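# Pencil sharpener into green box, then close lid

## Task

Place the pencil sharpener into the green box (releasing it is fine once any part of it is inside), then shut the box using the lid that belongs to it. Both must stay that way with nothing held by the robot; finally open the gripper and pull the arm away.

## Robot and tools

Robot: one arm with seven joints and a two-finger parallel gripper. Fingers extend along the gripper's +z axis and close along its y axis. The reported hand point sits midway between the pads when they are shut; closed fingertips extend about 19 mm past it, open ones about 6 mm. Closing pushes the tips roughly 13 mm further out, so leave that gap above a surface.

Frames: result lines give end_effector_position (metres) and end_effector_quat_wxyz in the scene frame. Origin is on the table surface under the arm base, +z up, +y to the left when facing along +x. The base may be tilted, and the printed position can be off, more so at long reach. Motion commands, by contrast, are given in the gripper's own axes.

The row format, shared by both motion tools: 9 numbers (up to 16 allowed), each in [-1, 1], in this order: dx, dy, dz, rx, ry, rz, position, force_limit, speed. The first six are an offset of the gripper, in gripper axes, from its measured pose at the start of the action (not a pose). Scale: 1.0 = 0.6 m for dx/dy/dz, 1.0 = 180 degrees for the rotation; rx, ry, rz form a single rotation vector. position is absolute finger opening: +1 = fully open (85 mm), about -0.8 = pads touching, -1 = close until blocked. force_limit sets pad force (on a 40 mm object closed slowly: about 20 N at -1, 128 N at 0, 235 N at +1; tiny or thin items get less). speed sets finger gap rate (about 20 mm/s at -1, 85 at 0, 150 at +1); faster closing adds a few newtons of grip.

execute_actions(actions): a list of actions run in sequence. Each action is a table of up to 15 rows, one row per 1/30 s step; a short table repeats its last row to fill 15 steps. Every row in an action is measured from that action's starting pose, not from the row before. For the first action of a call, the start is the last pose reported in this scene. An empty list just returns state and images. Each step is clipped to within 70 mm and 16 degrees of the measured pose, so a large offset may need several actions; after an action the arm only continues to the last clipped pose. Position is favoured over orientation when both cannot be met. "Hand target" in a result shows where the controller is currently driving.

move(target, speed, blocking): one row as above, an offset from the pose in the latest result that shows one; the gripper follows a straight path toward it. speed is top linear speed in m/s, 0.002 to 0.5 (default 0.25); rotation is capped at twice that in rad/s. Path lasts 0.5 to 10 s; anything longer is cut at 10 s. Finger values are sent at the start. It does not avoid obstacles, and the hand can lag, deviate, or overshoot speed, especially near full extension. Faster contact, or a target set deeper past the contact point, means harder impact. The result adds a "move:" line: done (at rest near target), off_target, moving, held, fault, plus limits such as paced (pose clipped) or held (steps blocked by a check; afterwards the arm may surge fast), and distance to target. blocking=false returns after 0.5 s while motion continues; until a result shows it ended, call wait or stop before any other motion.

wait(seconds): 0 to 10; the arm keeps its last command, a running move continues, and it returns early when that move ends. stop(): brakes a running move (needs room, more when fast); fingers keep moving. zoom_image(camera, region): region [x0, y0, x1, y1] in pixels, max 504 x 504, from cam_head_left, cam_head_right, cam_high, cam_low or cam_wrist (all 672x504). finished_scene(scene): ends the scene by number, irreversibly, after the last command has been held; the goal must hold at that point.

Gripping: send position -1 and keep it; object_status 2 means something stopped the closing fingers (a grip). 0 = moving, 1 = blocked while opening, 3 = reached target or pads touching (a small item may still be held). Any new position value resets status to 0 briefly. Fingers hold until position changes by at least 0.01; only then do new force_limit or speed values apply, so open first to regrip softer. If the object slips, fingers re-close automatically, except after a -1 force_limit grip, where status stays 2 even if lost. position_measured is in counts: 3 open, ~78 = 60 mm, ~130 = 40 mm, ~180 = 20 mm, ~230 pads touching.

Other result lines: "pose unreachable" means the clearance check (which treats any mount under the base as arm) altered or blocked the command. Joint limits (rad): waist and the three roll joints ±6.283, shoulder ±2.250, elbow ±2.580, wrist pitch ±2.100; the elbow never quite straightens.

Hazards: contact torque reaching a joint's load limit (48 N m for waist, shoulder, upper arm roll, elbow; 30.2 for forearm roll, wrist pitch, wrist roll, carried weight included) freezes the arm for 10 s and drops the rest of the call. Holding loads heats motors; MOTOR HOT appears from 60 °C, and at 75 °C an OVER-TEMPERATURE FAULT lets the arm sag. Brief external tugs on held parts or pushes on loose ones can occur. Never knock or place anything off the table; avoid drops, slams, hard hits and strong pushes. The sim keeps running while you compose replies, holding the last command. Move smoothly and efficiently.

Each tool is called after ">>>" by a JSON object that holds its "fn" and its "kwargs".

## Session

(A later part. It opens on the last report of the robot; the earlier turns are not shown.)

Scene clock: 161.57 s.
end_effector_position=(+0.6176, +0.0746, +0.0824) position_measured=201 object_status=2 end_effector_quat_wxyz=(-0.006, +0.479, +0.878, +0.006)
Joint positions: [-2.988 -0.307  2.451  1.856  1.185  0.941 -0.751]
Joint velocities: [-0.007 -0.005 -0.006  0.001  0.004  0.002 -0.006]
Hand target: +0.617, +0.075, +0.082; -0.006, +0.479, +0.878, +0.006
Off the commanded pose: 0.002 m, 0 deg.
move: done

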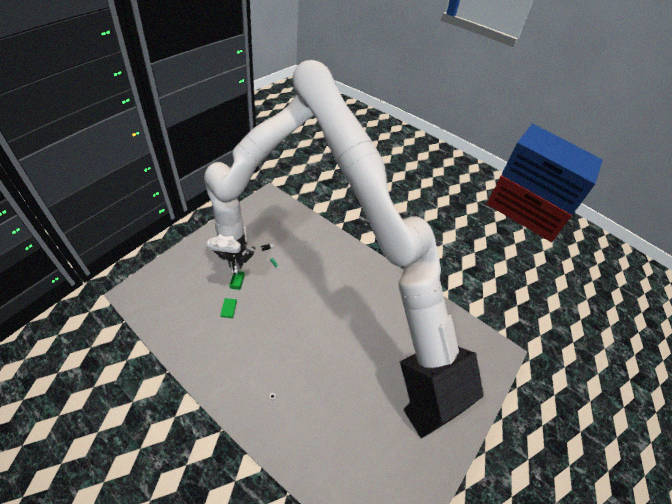

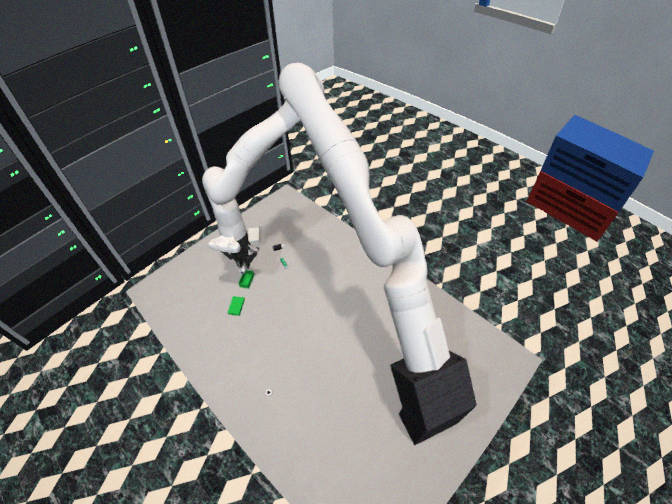

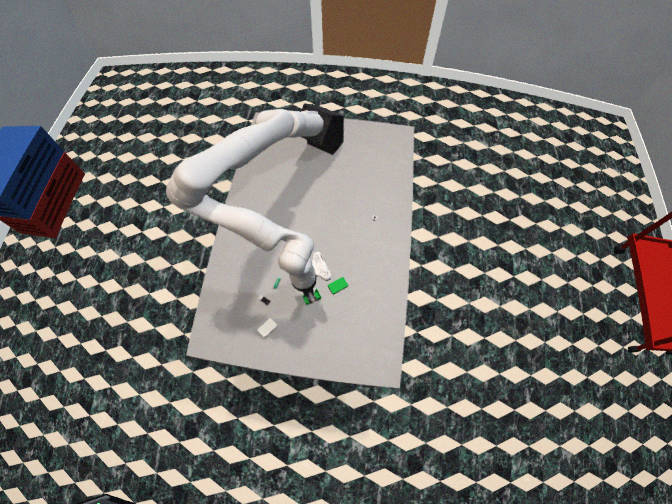

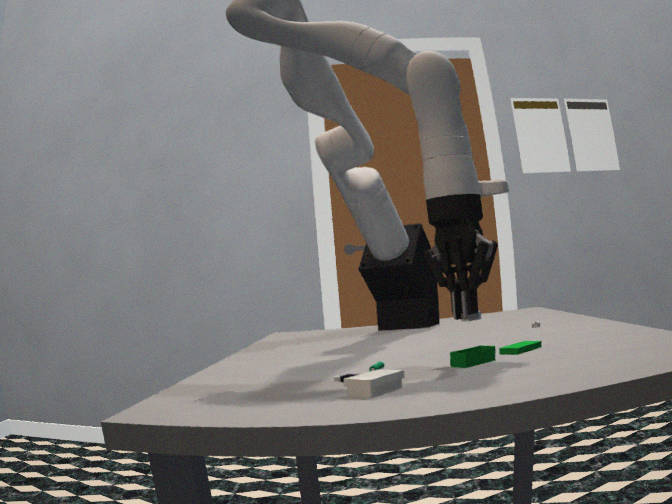

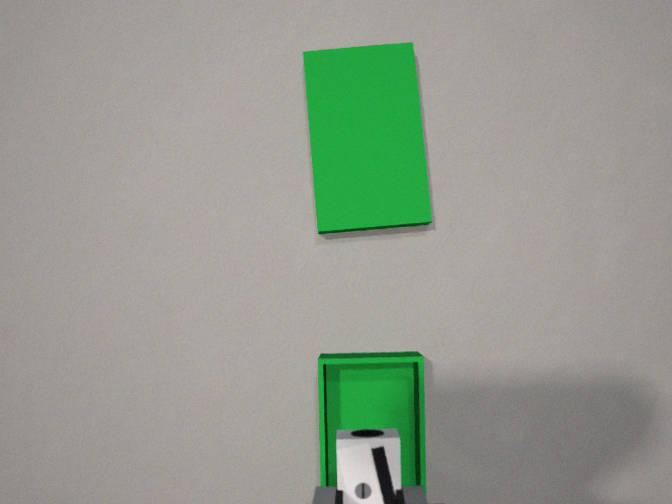

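>>> {"fn": "move", "kwargs": {"target": [0,0,0.066,0,0,0,-1,-0.5,-0.5], "speed": 0.04}}

>>> {"fn": "execute_actions", "kwargs": {"actions": [[[0,0,0,0,0,0,0,-0.5,-0.5]],[[0,0,0,0,0,0,0,-0.5,-0.5]]]}}

>>> {"fn": "move", "kwargs": {"target": [0.17,0,-0.06,0,0,-0.02,1,0,0], "speed": 0.1}}

Scene clock: 168.53 s.
end_effector_position=(+0.6176, +0.0751, +0.0429) position_measured=201 object_status=2 end_effector_quat_wxyz=(-0.005, +0.479, +0.878, +0.006)
Joint positions: [-2.981 -0.385  2.486  1.849  1.277  0.899 -0.803]
Joint velocities: [-0.    -0.003  0.     0.     0.002  0.     0.001]
Hand target: +0.618, +0.075, +0.043; -0.006, +0.479, +0.878, +0.006
Off the commanded pose: 0.000 m, 0 deg.
move: done

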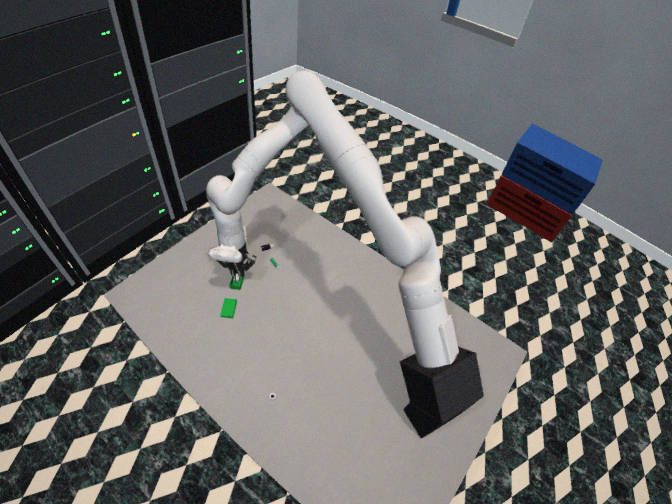

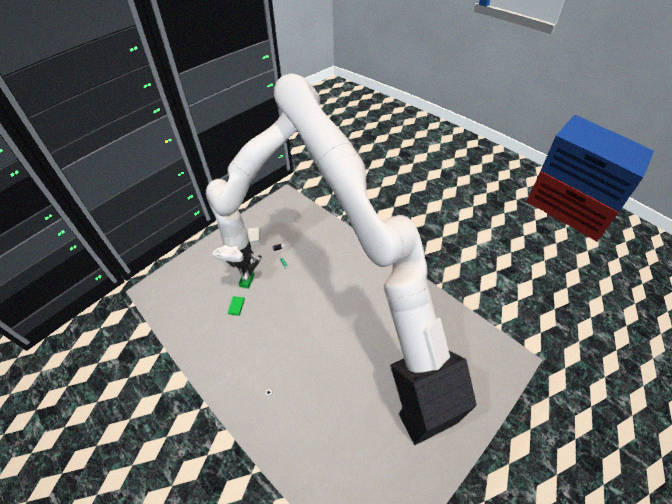

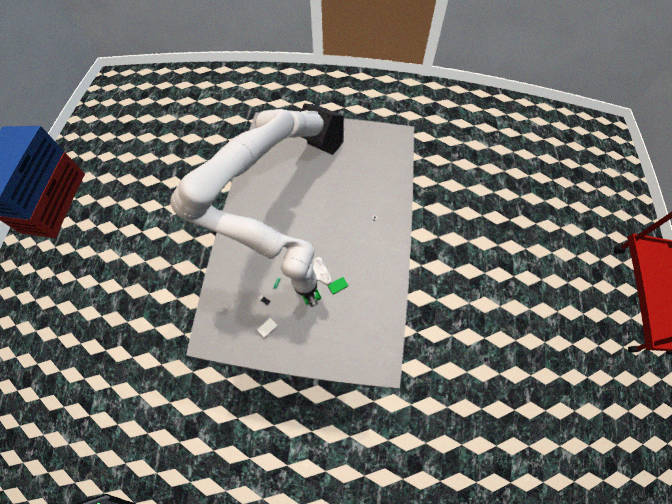

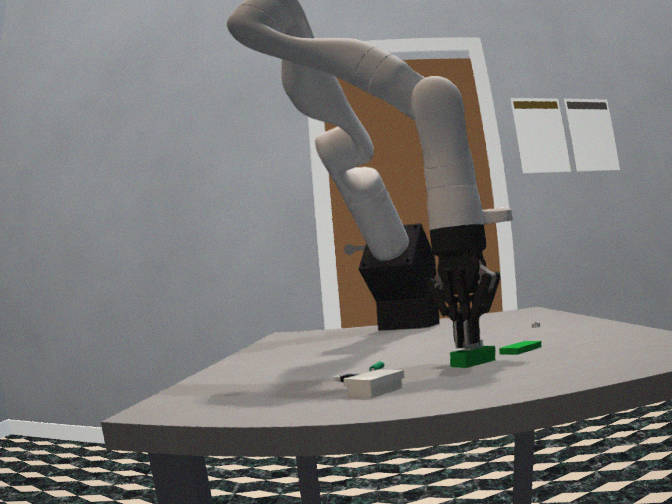

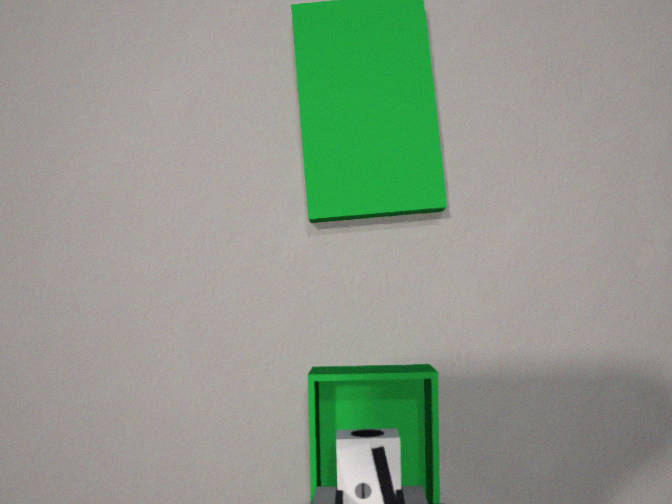

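Scene clock: 169.53 s.
end_effector_position=(+0.6176, +0.0751, +0.0429) position_measured=129 object_status=3 end_effector_quat_wxyz=(-0.005, +0.479, +0.878, +0.006)
Joint positions: [-2.981 -0.385  2.487  1.849  1.277  0.899 -0.803]
Joint velocities: [ 0.     0.     0.001  0.001  0.001 -0.001  0.001]
Hand target: +0.618, +0.075, +0.043; -0.005, +0.479, +0.878, +0.006
Off the commanded pose: 0.000 m, 0 deg.

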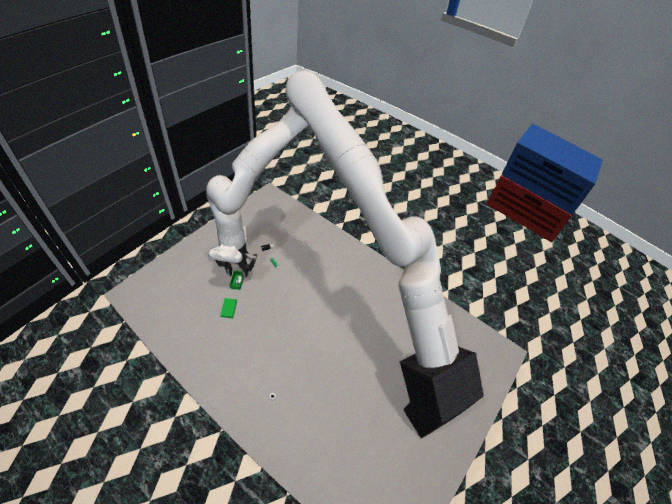

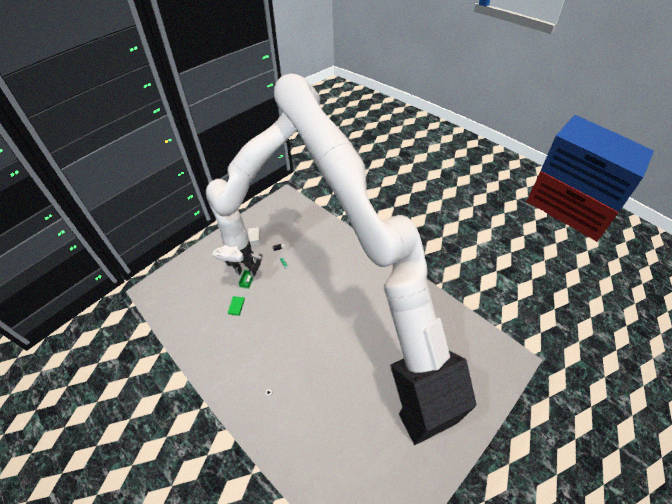

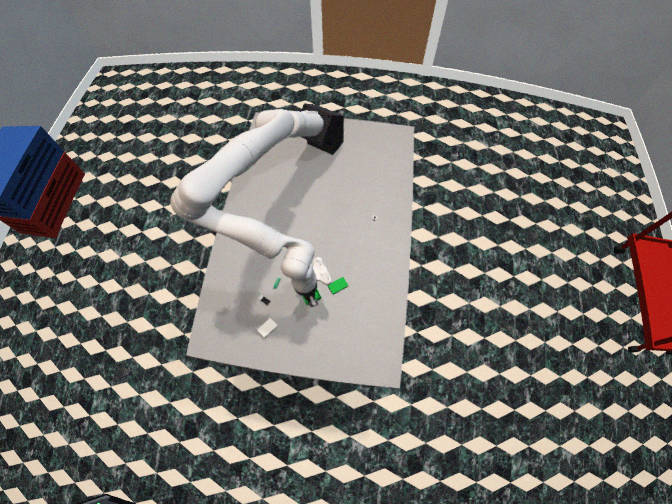

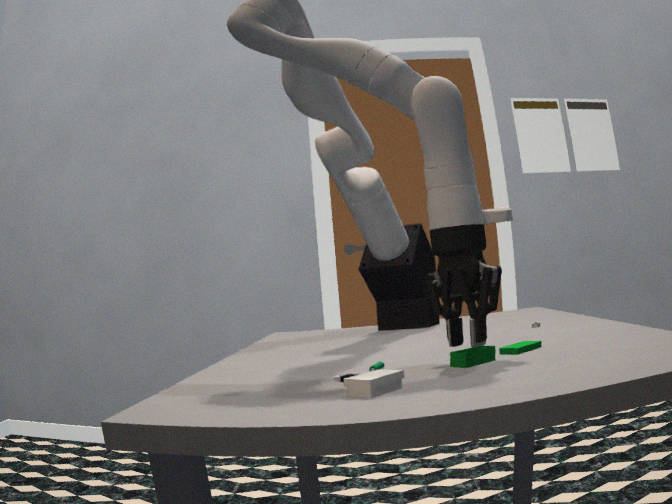

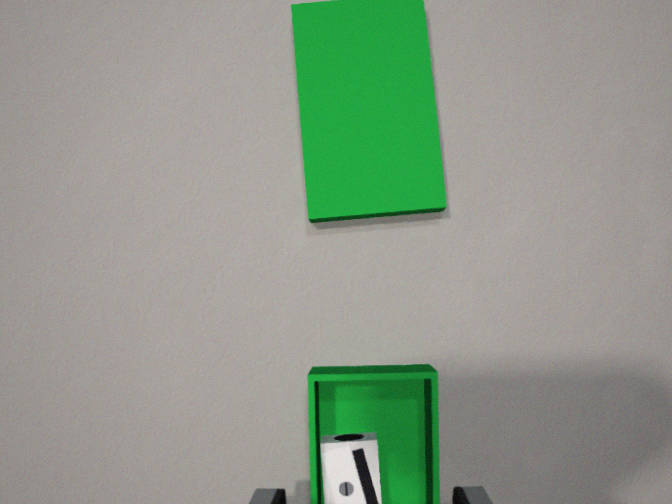

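Scene clock: 170.97 s.
end_effector_position=(+0.5624, +0.1597, +0.0803) position_measured=3 object_status=3 end_effector_quat_wxyz=(-0.005, +0.451, +0.892, +0.006)
Joint positions: [-3.223 -0.458  2.453  1.899  1.318  1.08  -1.009]
Joint velocities: [-0.005 -0.002 -0.004 -0.     0.001  0.002 -0.002]
Hand target: +0.562, +0.160, +0.080; -0.005, +0.451, +0.892, +0.006
Off the commanded pose: 0.001 m, 0 deg.
move: done

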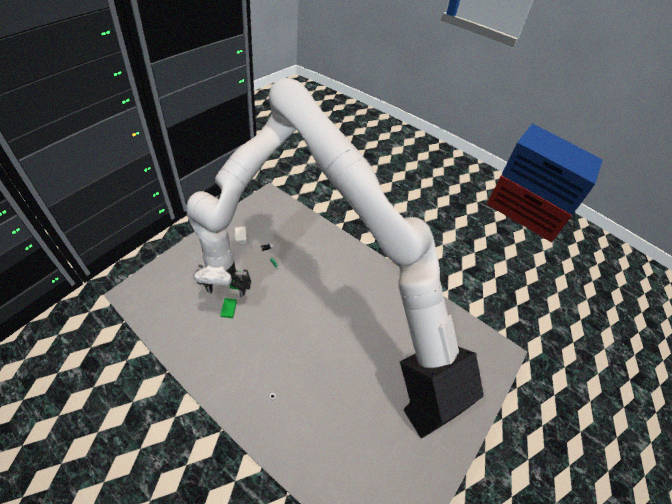

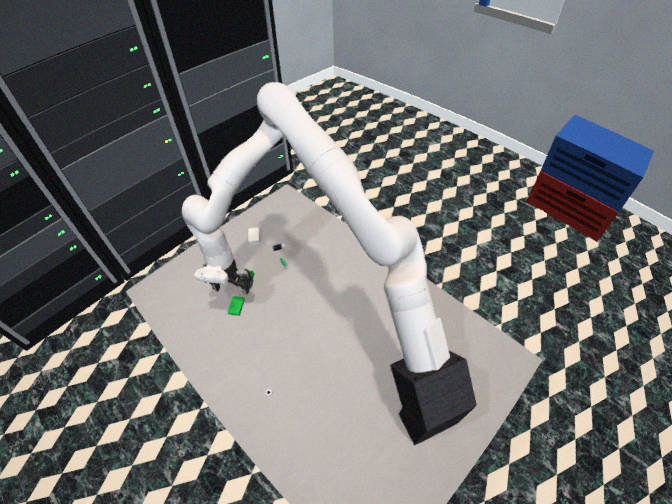

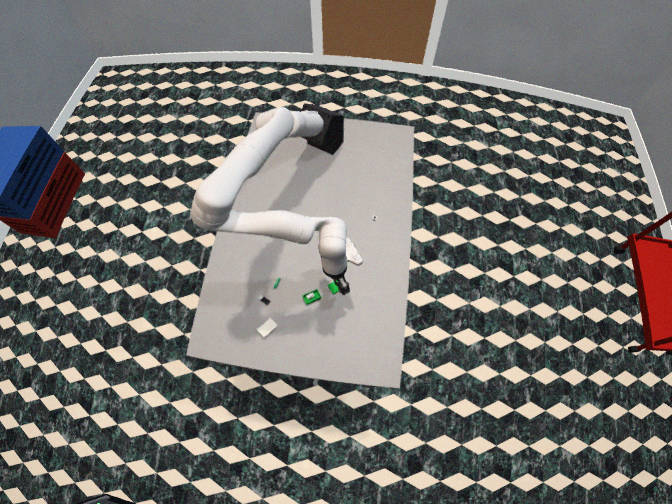

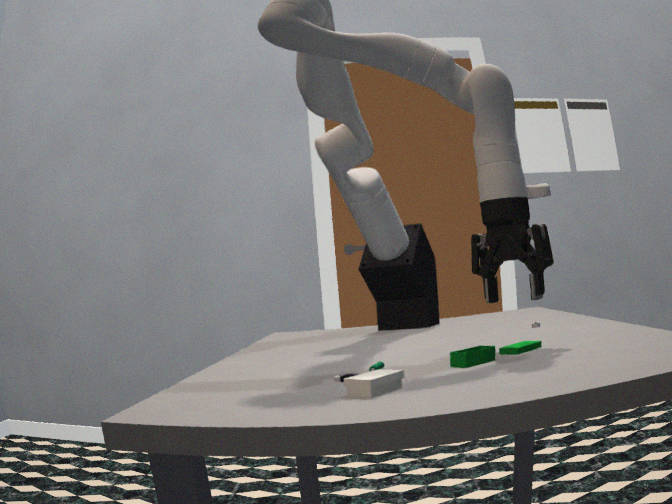

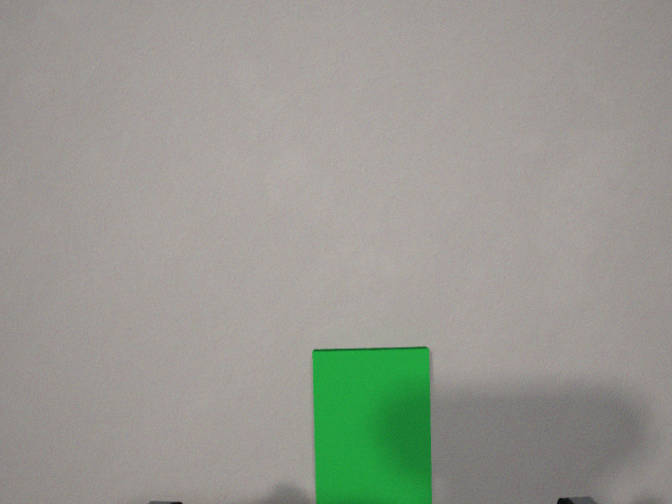

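>>> {"fn": "move", "kwargs": {"target": [0,0,0.097,0,0,0,0.25,-0.6,0], "speed": 0.04}}

>>> {"fn": "execute_actions", "kwargs": {"actions": [[[0,0,0,0,0,0,-1,-0.6,-0.6]],[[0,0,0,0,0,0,-1,-0.6,-0.6]],[[0,0,0,0,0,0,-1,-0.6,-0.6]]]}}

>>> {"fn": "move", "kwargs": {"target": [0,0,-0.07,0,0,0,-1,-0.6,-0.6], "speed": 0.05}}

>>> {"fn": "zoom_image", "kwargs": {"camera": "cam_low", "region": [400, 260, 600, 400]}}

Scene clock: 180.23 s.
end_effector_position=(+0.5625, +0.1605, +0.0223) position_measured=98 object_status=3 end_effector_quat_wxyz=(-0.005, +0.451, +0.892, +0.006)
Joint positions: [-3.19  -0.564  2.506  1.883  1.445  1.018 -1.064]
Joint velocities: [-0.    -0.004  0.001 -0.     0.001 -0.001 -0.002]
Hand target: +0.562, +0.161, +0.022; -0.005, +0.451, +0.892, +0.006
Off the commanded pose: 0.000 m, 0 deg.
move: done

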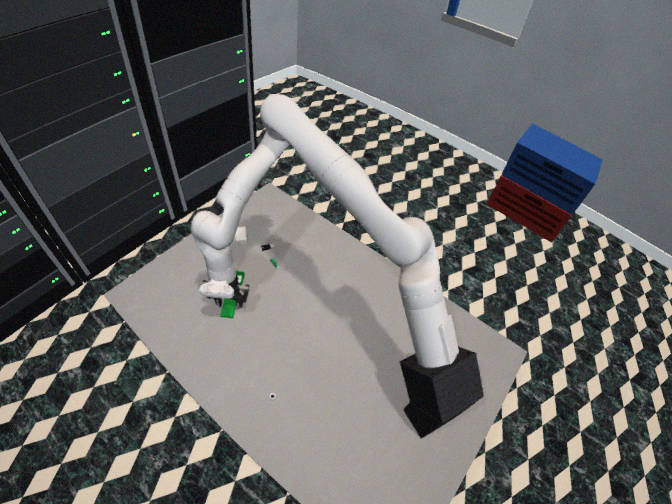

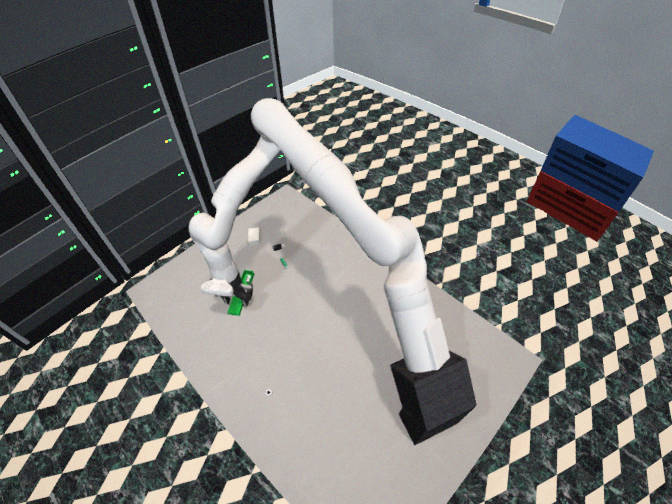

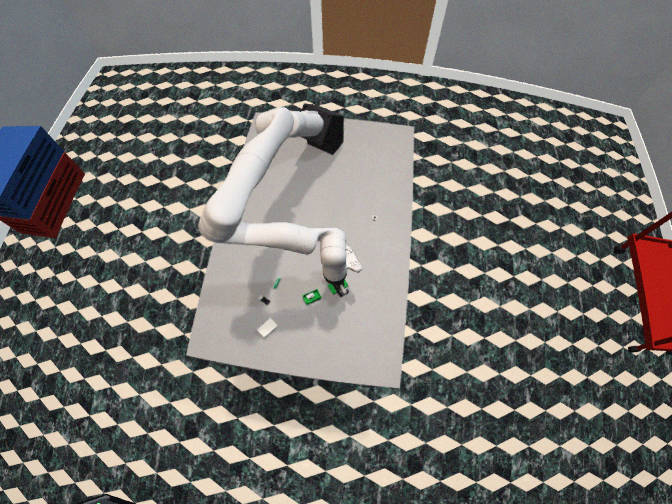

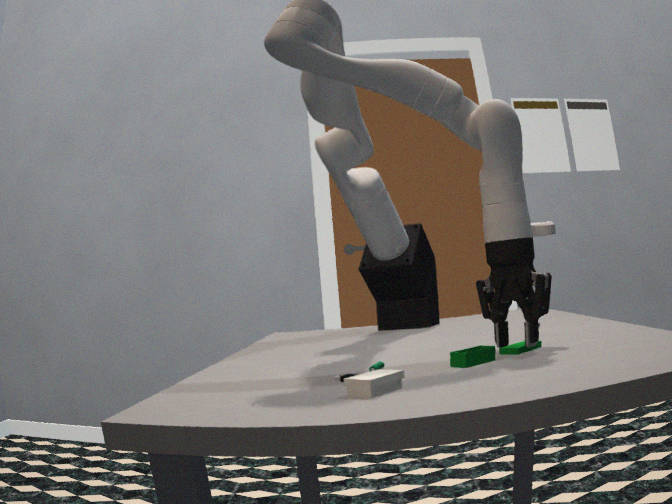

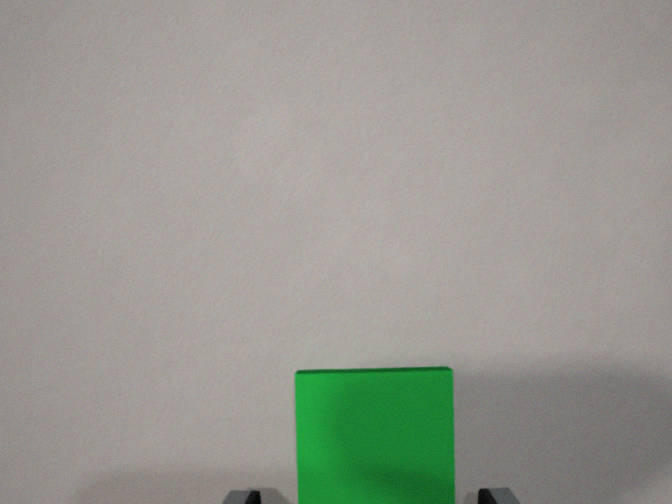

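Scene clock: 181.73 s.
end_effector_position=(+0.5626, +0.1606, +0.0227) position_measured=144 object_status=2 end_effector_quat_wxyz=(-0.005, +0.451, +0.892, +0.006)
Joint positions: [-3.19  -0.563  2.506  1.884  1.445  1.018 -1.064]
Joint velocities: [ 0.    -0.     0.    -0.001  0.001 -0.     0.001]
Hand target: +0.563, +0.161, +0.023; -0.005, +0.451, +0.892, +0.006
Off the commanded pose: 0.000 m, 0 deg.

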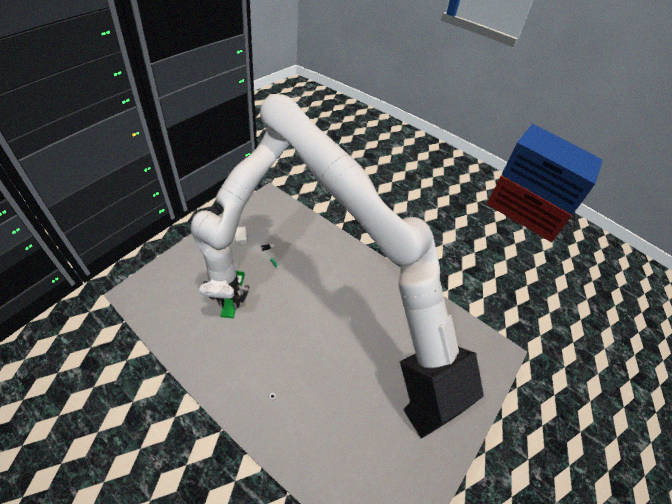

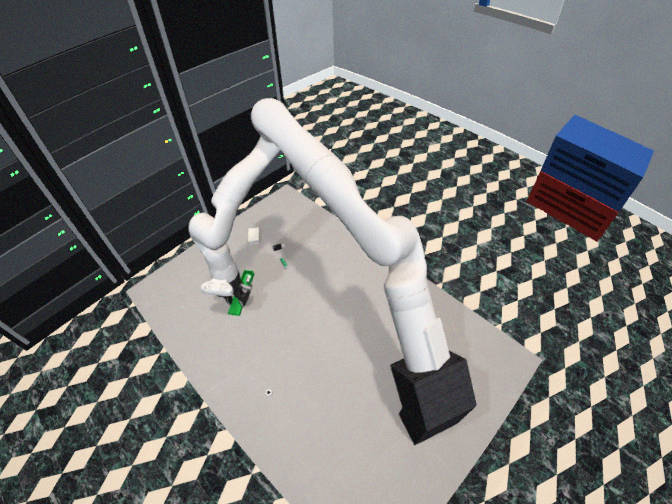

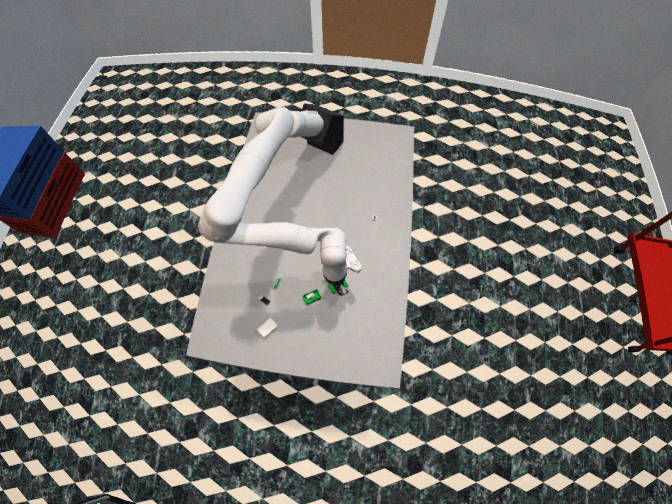

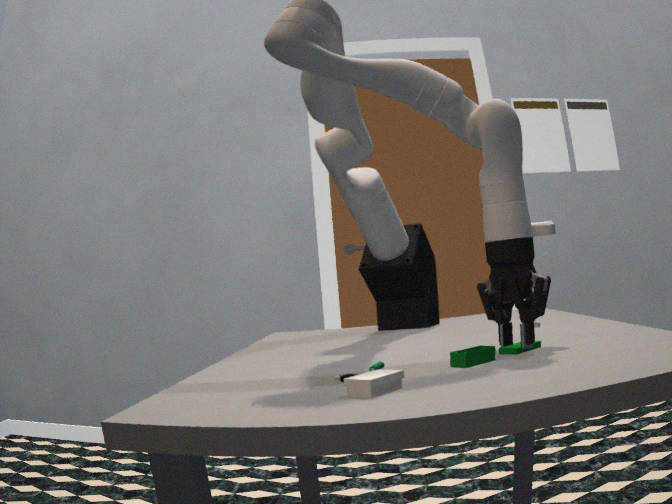

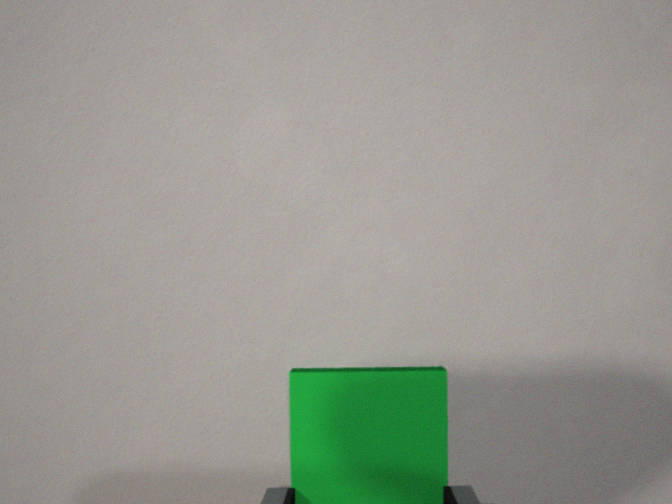

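Scene clock: 182.87 s.
end_effector_position=(+0.5625, +0.1600, +0.0645) position_measured=144 object_status=2 end_effector_quat_wxyz=(-0.005, +0.451, +0.892, +0.006)
Joint positions: [-3.214 -0.486  2.468  1.898  1.353  1.062 -1.025]
Joint velocities: [-0.     0.004 -0.001 -0.    -0.001  0.     0.001]
Hand target: +0.563, +0.160, +0.065; -0.005, +0.451, +0.892, +0.006
Off the commanded pose: 0.000 m, 0 deg.
move: done

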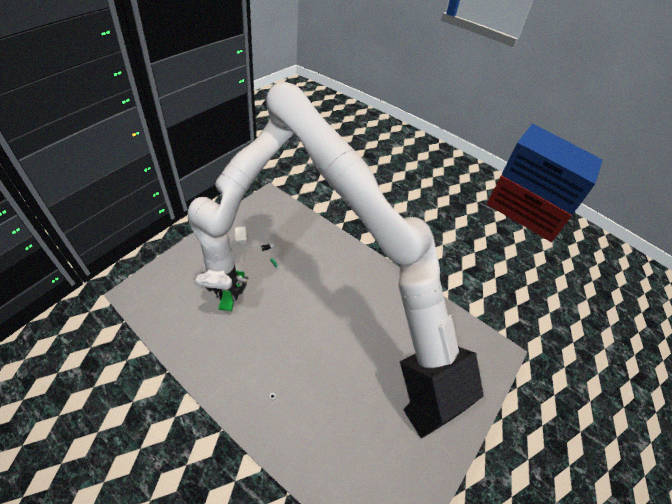

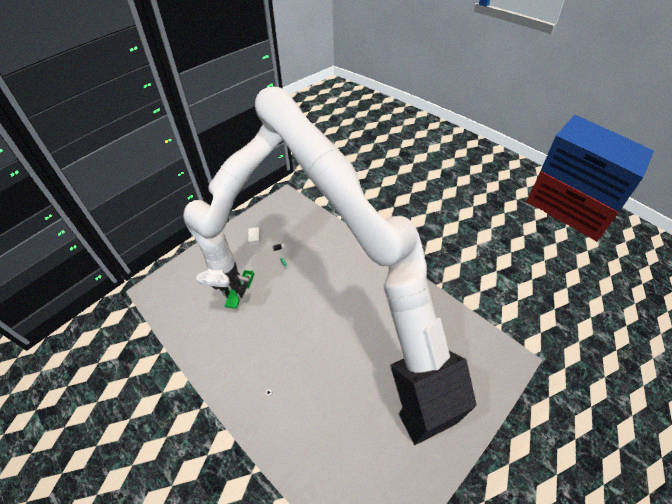

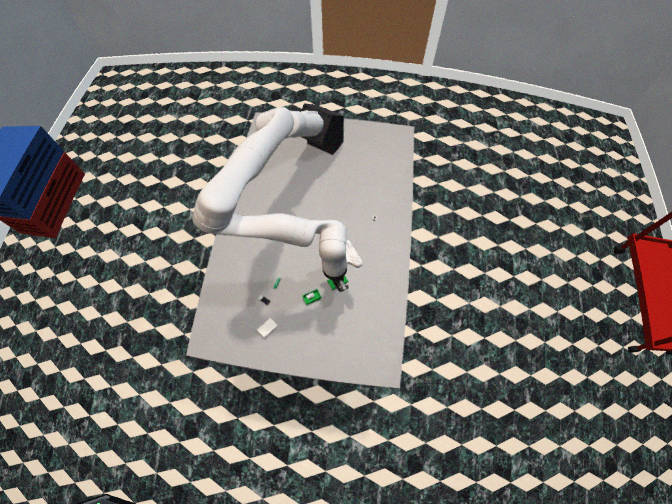

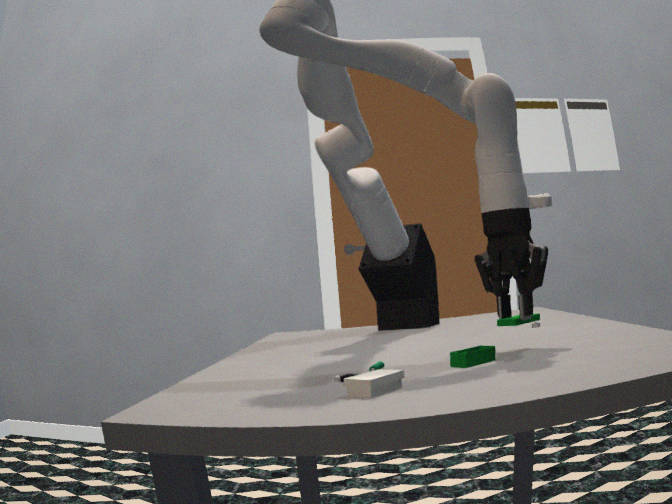

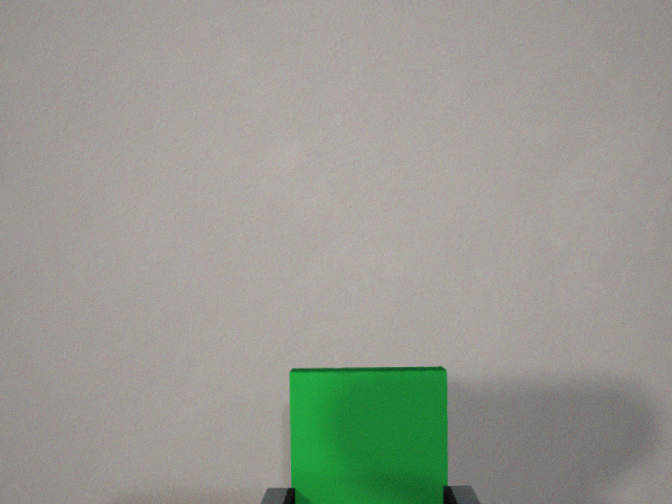

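Region (400, 260, 600, 400) of cam_low's 672x504 image, scaled by 2.520, with more detail than that image has; it fills the top 353 rows of this view, and the rest is white.

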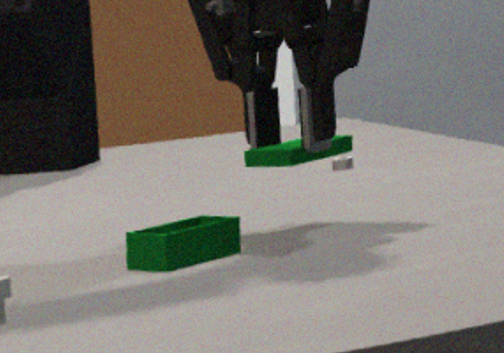

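>>> {"fn": "move", "kwargs": {"target": [-0.166,-0.0075,0,0,0,0.02,-1,-0.6,-0.6], "speed": 0.08}}

>>> {"fn": "move", "kwargs": {"target": [0,0,0.03,0,0,0,-1,-0.6,-0.6], "speed": 0.03}}

>>> {"fn": "zoom_image", "kwargs": {"camera": "cam_low", "region": [380, 260, 580, 400]}}

>>> {"fn": "zoom_image", "kwargs": {"camera": "cam_head_left", "region": [180, 220, 300, 310]}}

Scene clock: 193.77 s.
end_effector_position=(+0.6180, +0.0779, +0.0632) position_measured=144 object_status=2 end_effector_quat_wxyz=(-0.005, +0.479, +0.878, +0.006)
Joint positions: [-2.991 -0.35   2.467  1.85   1.233  0.926 -0.782]
Joint velocities: [ 0.006  0.006  0.004 -0.001 -0.004 -0.003  0.003]
Hand target: +0.618, +0.077, +0.063; -0.005, +0.479, +0.878, +0.006
Off the commanded pose: 0.001 m, 0 deg.
move: done

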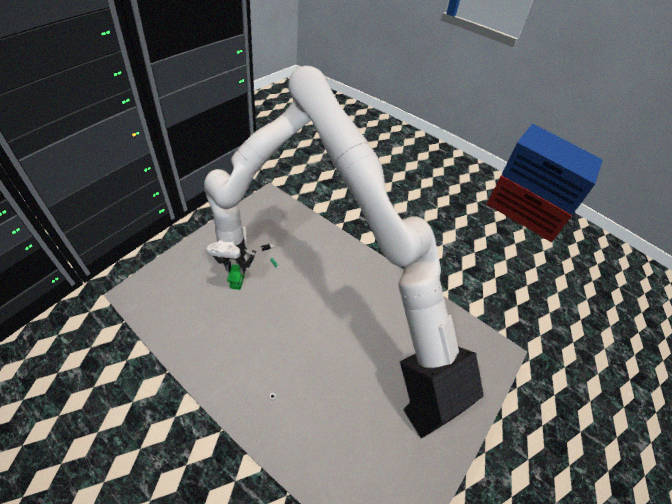

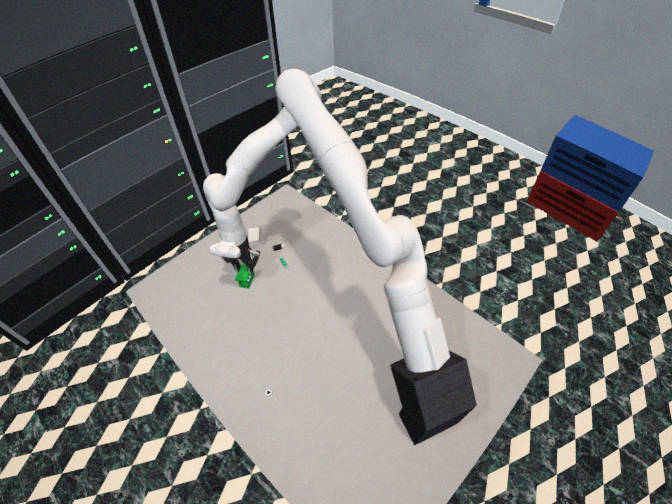

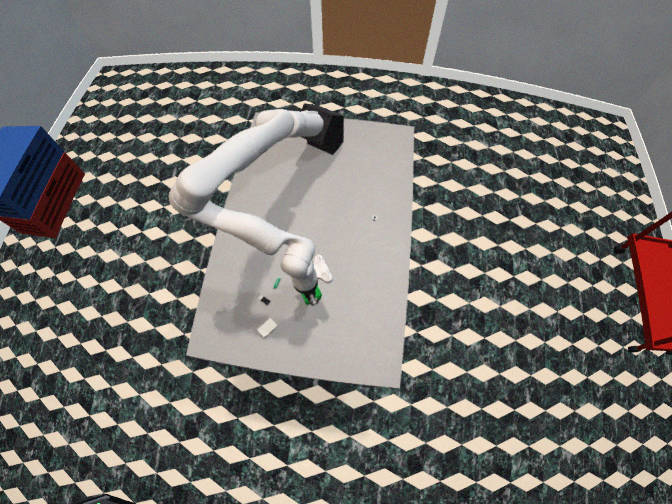

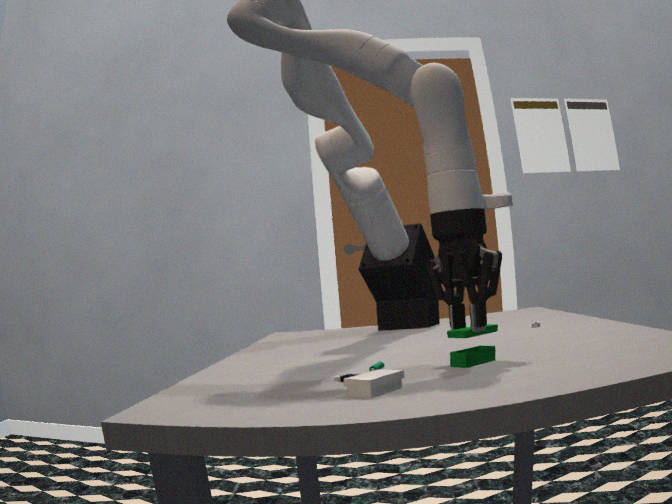

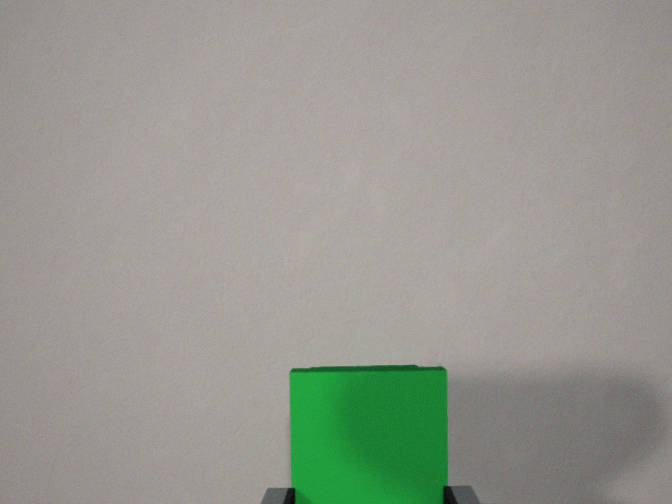

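Scene clock: 194.63 s.
end_effector_position=(+0.6181, +0.0781, +0.0453) position_measured=144 object_status=2 end_effector_quat_wxyz=(-0.005, +0.479, +0.878, +0.006)
Joint positions: [-2.988 -0.386  2.483  1.846  1.274  0.908 -0.805]
Joint velocities: [-0.001 -0.002  0.    -0.001  0.001  0.     0.001]
Hand target: +0.618, +0.078, +0.045; -0.005, +0.479, +0.878, +0.006
Off the commanded pose: 0.000 m, 0 deg.
move: done

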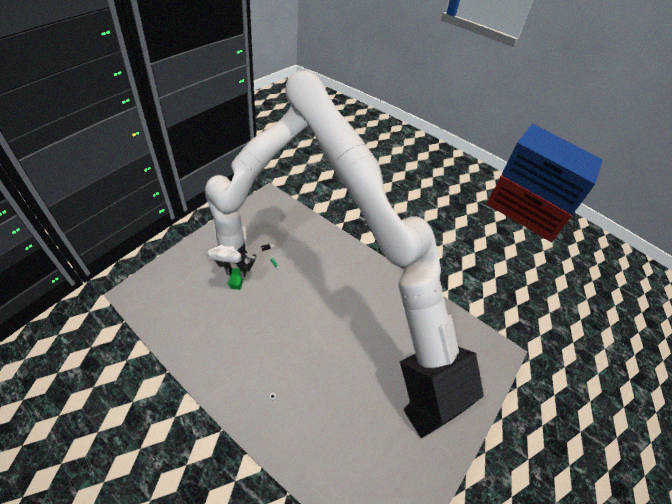

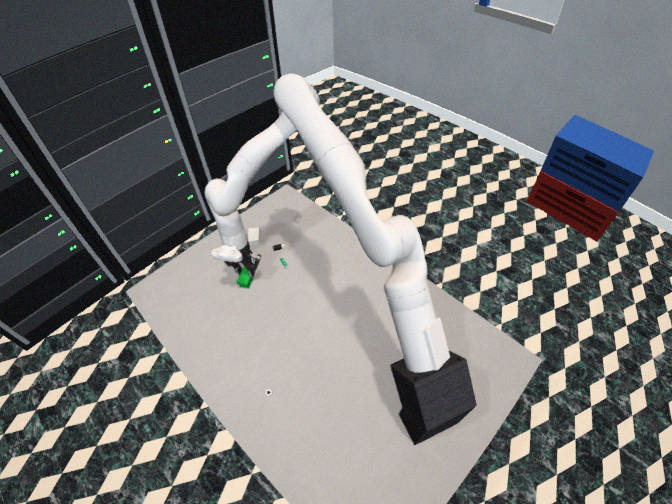

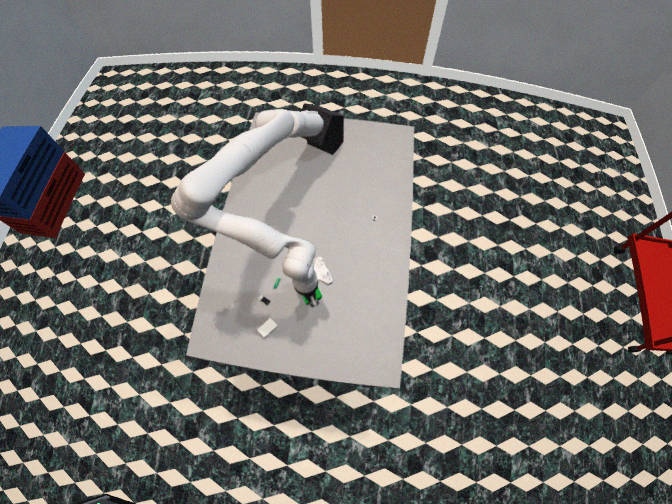

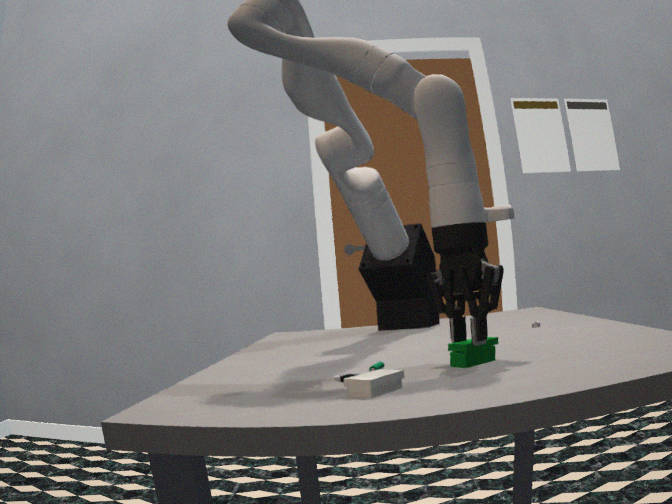

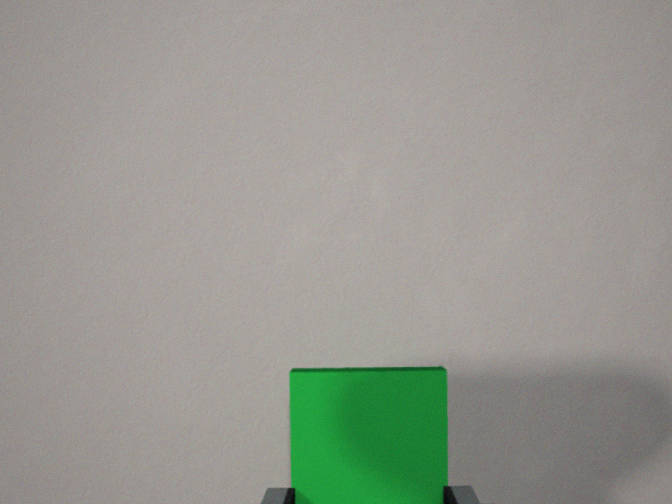

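Region (380, 260, 580, 400) of cam_low's 672x504 image, scaled by 2.520, with more detail than that image has; it fills the top 353 rows of this view, and the rest is white.

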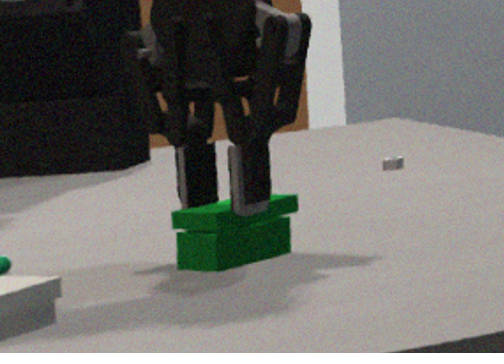

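Region (180, 220, 300, 310) of cam_head_left's 672x504 image, scaled by 4.200, with more detail than that image has; it fills the top 378 rows of this view, and the rest is white.

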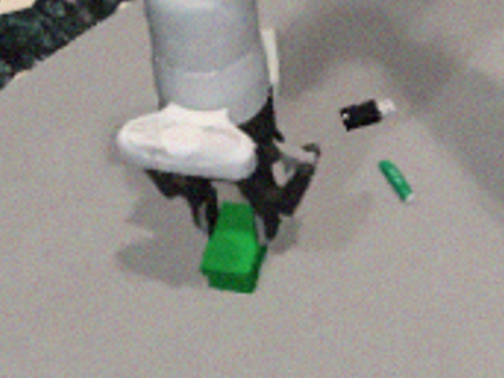

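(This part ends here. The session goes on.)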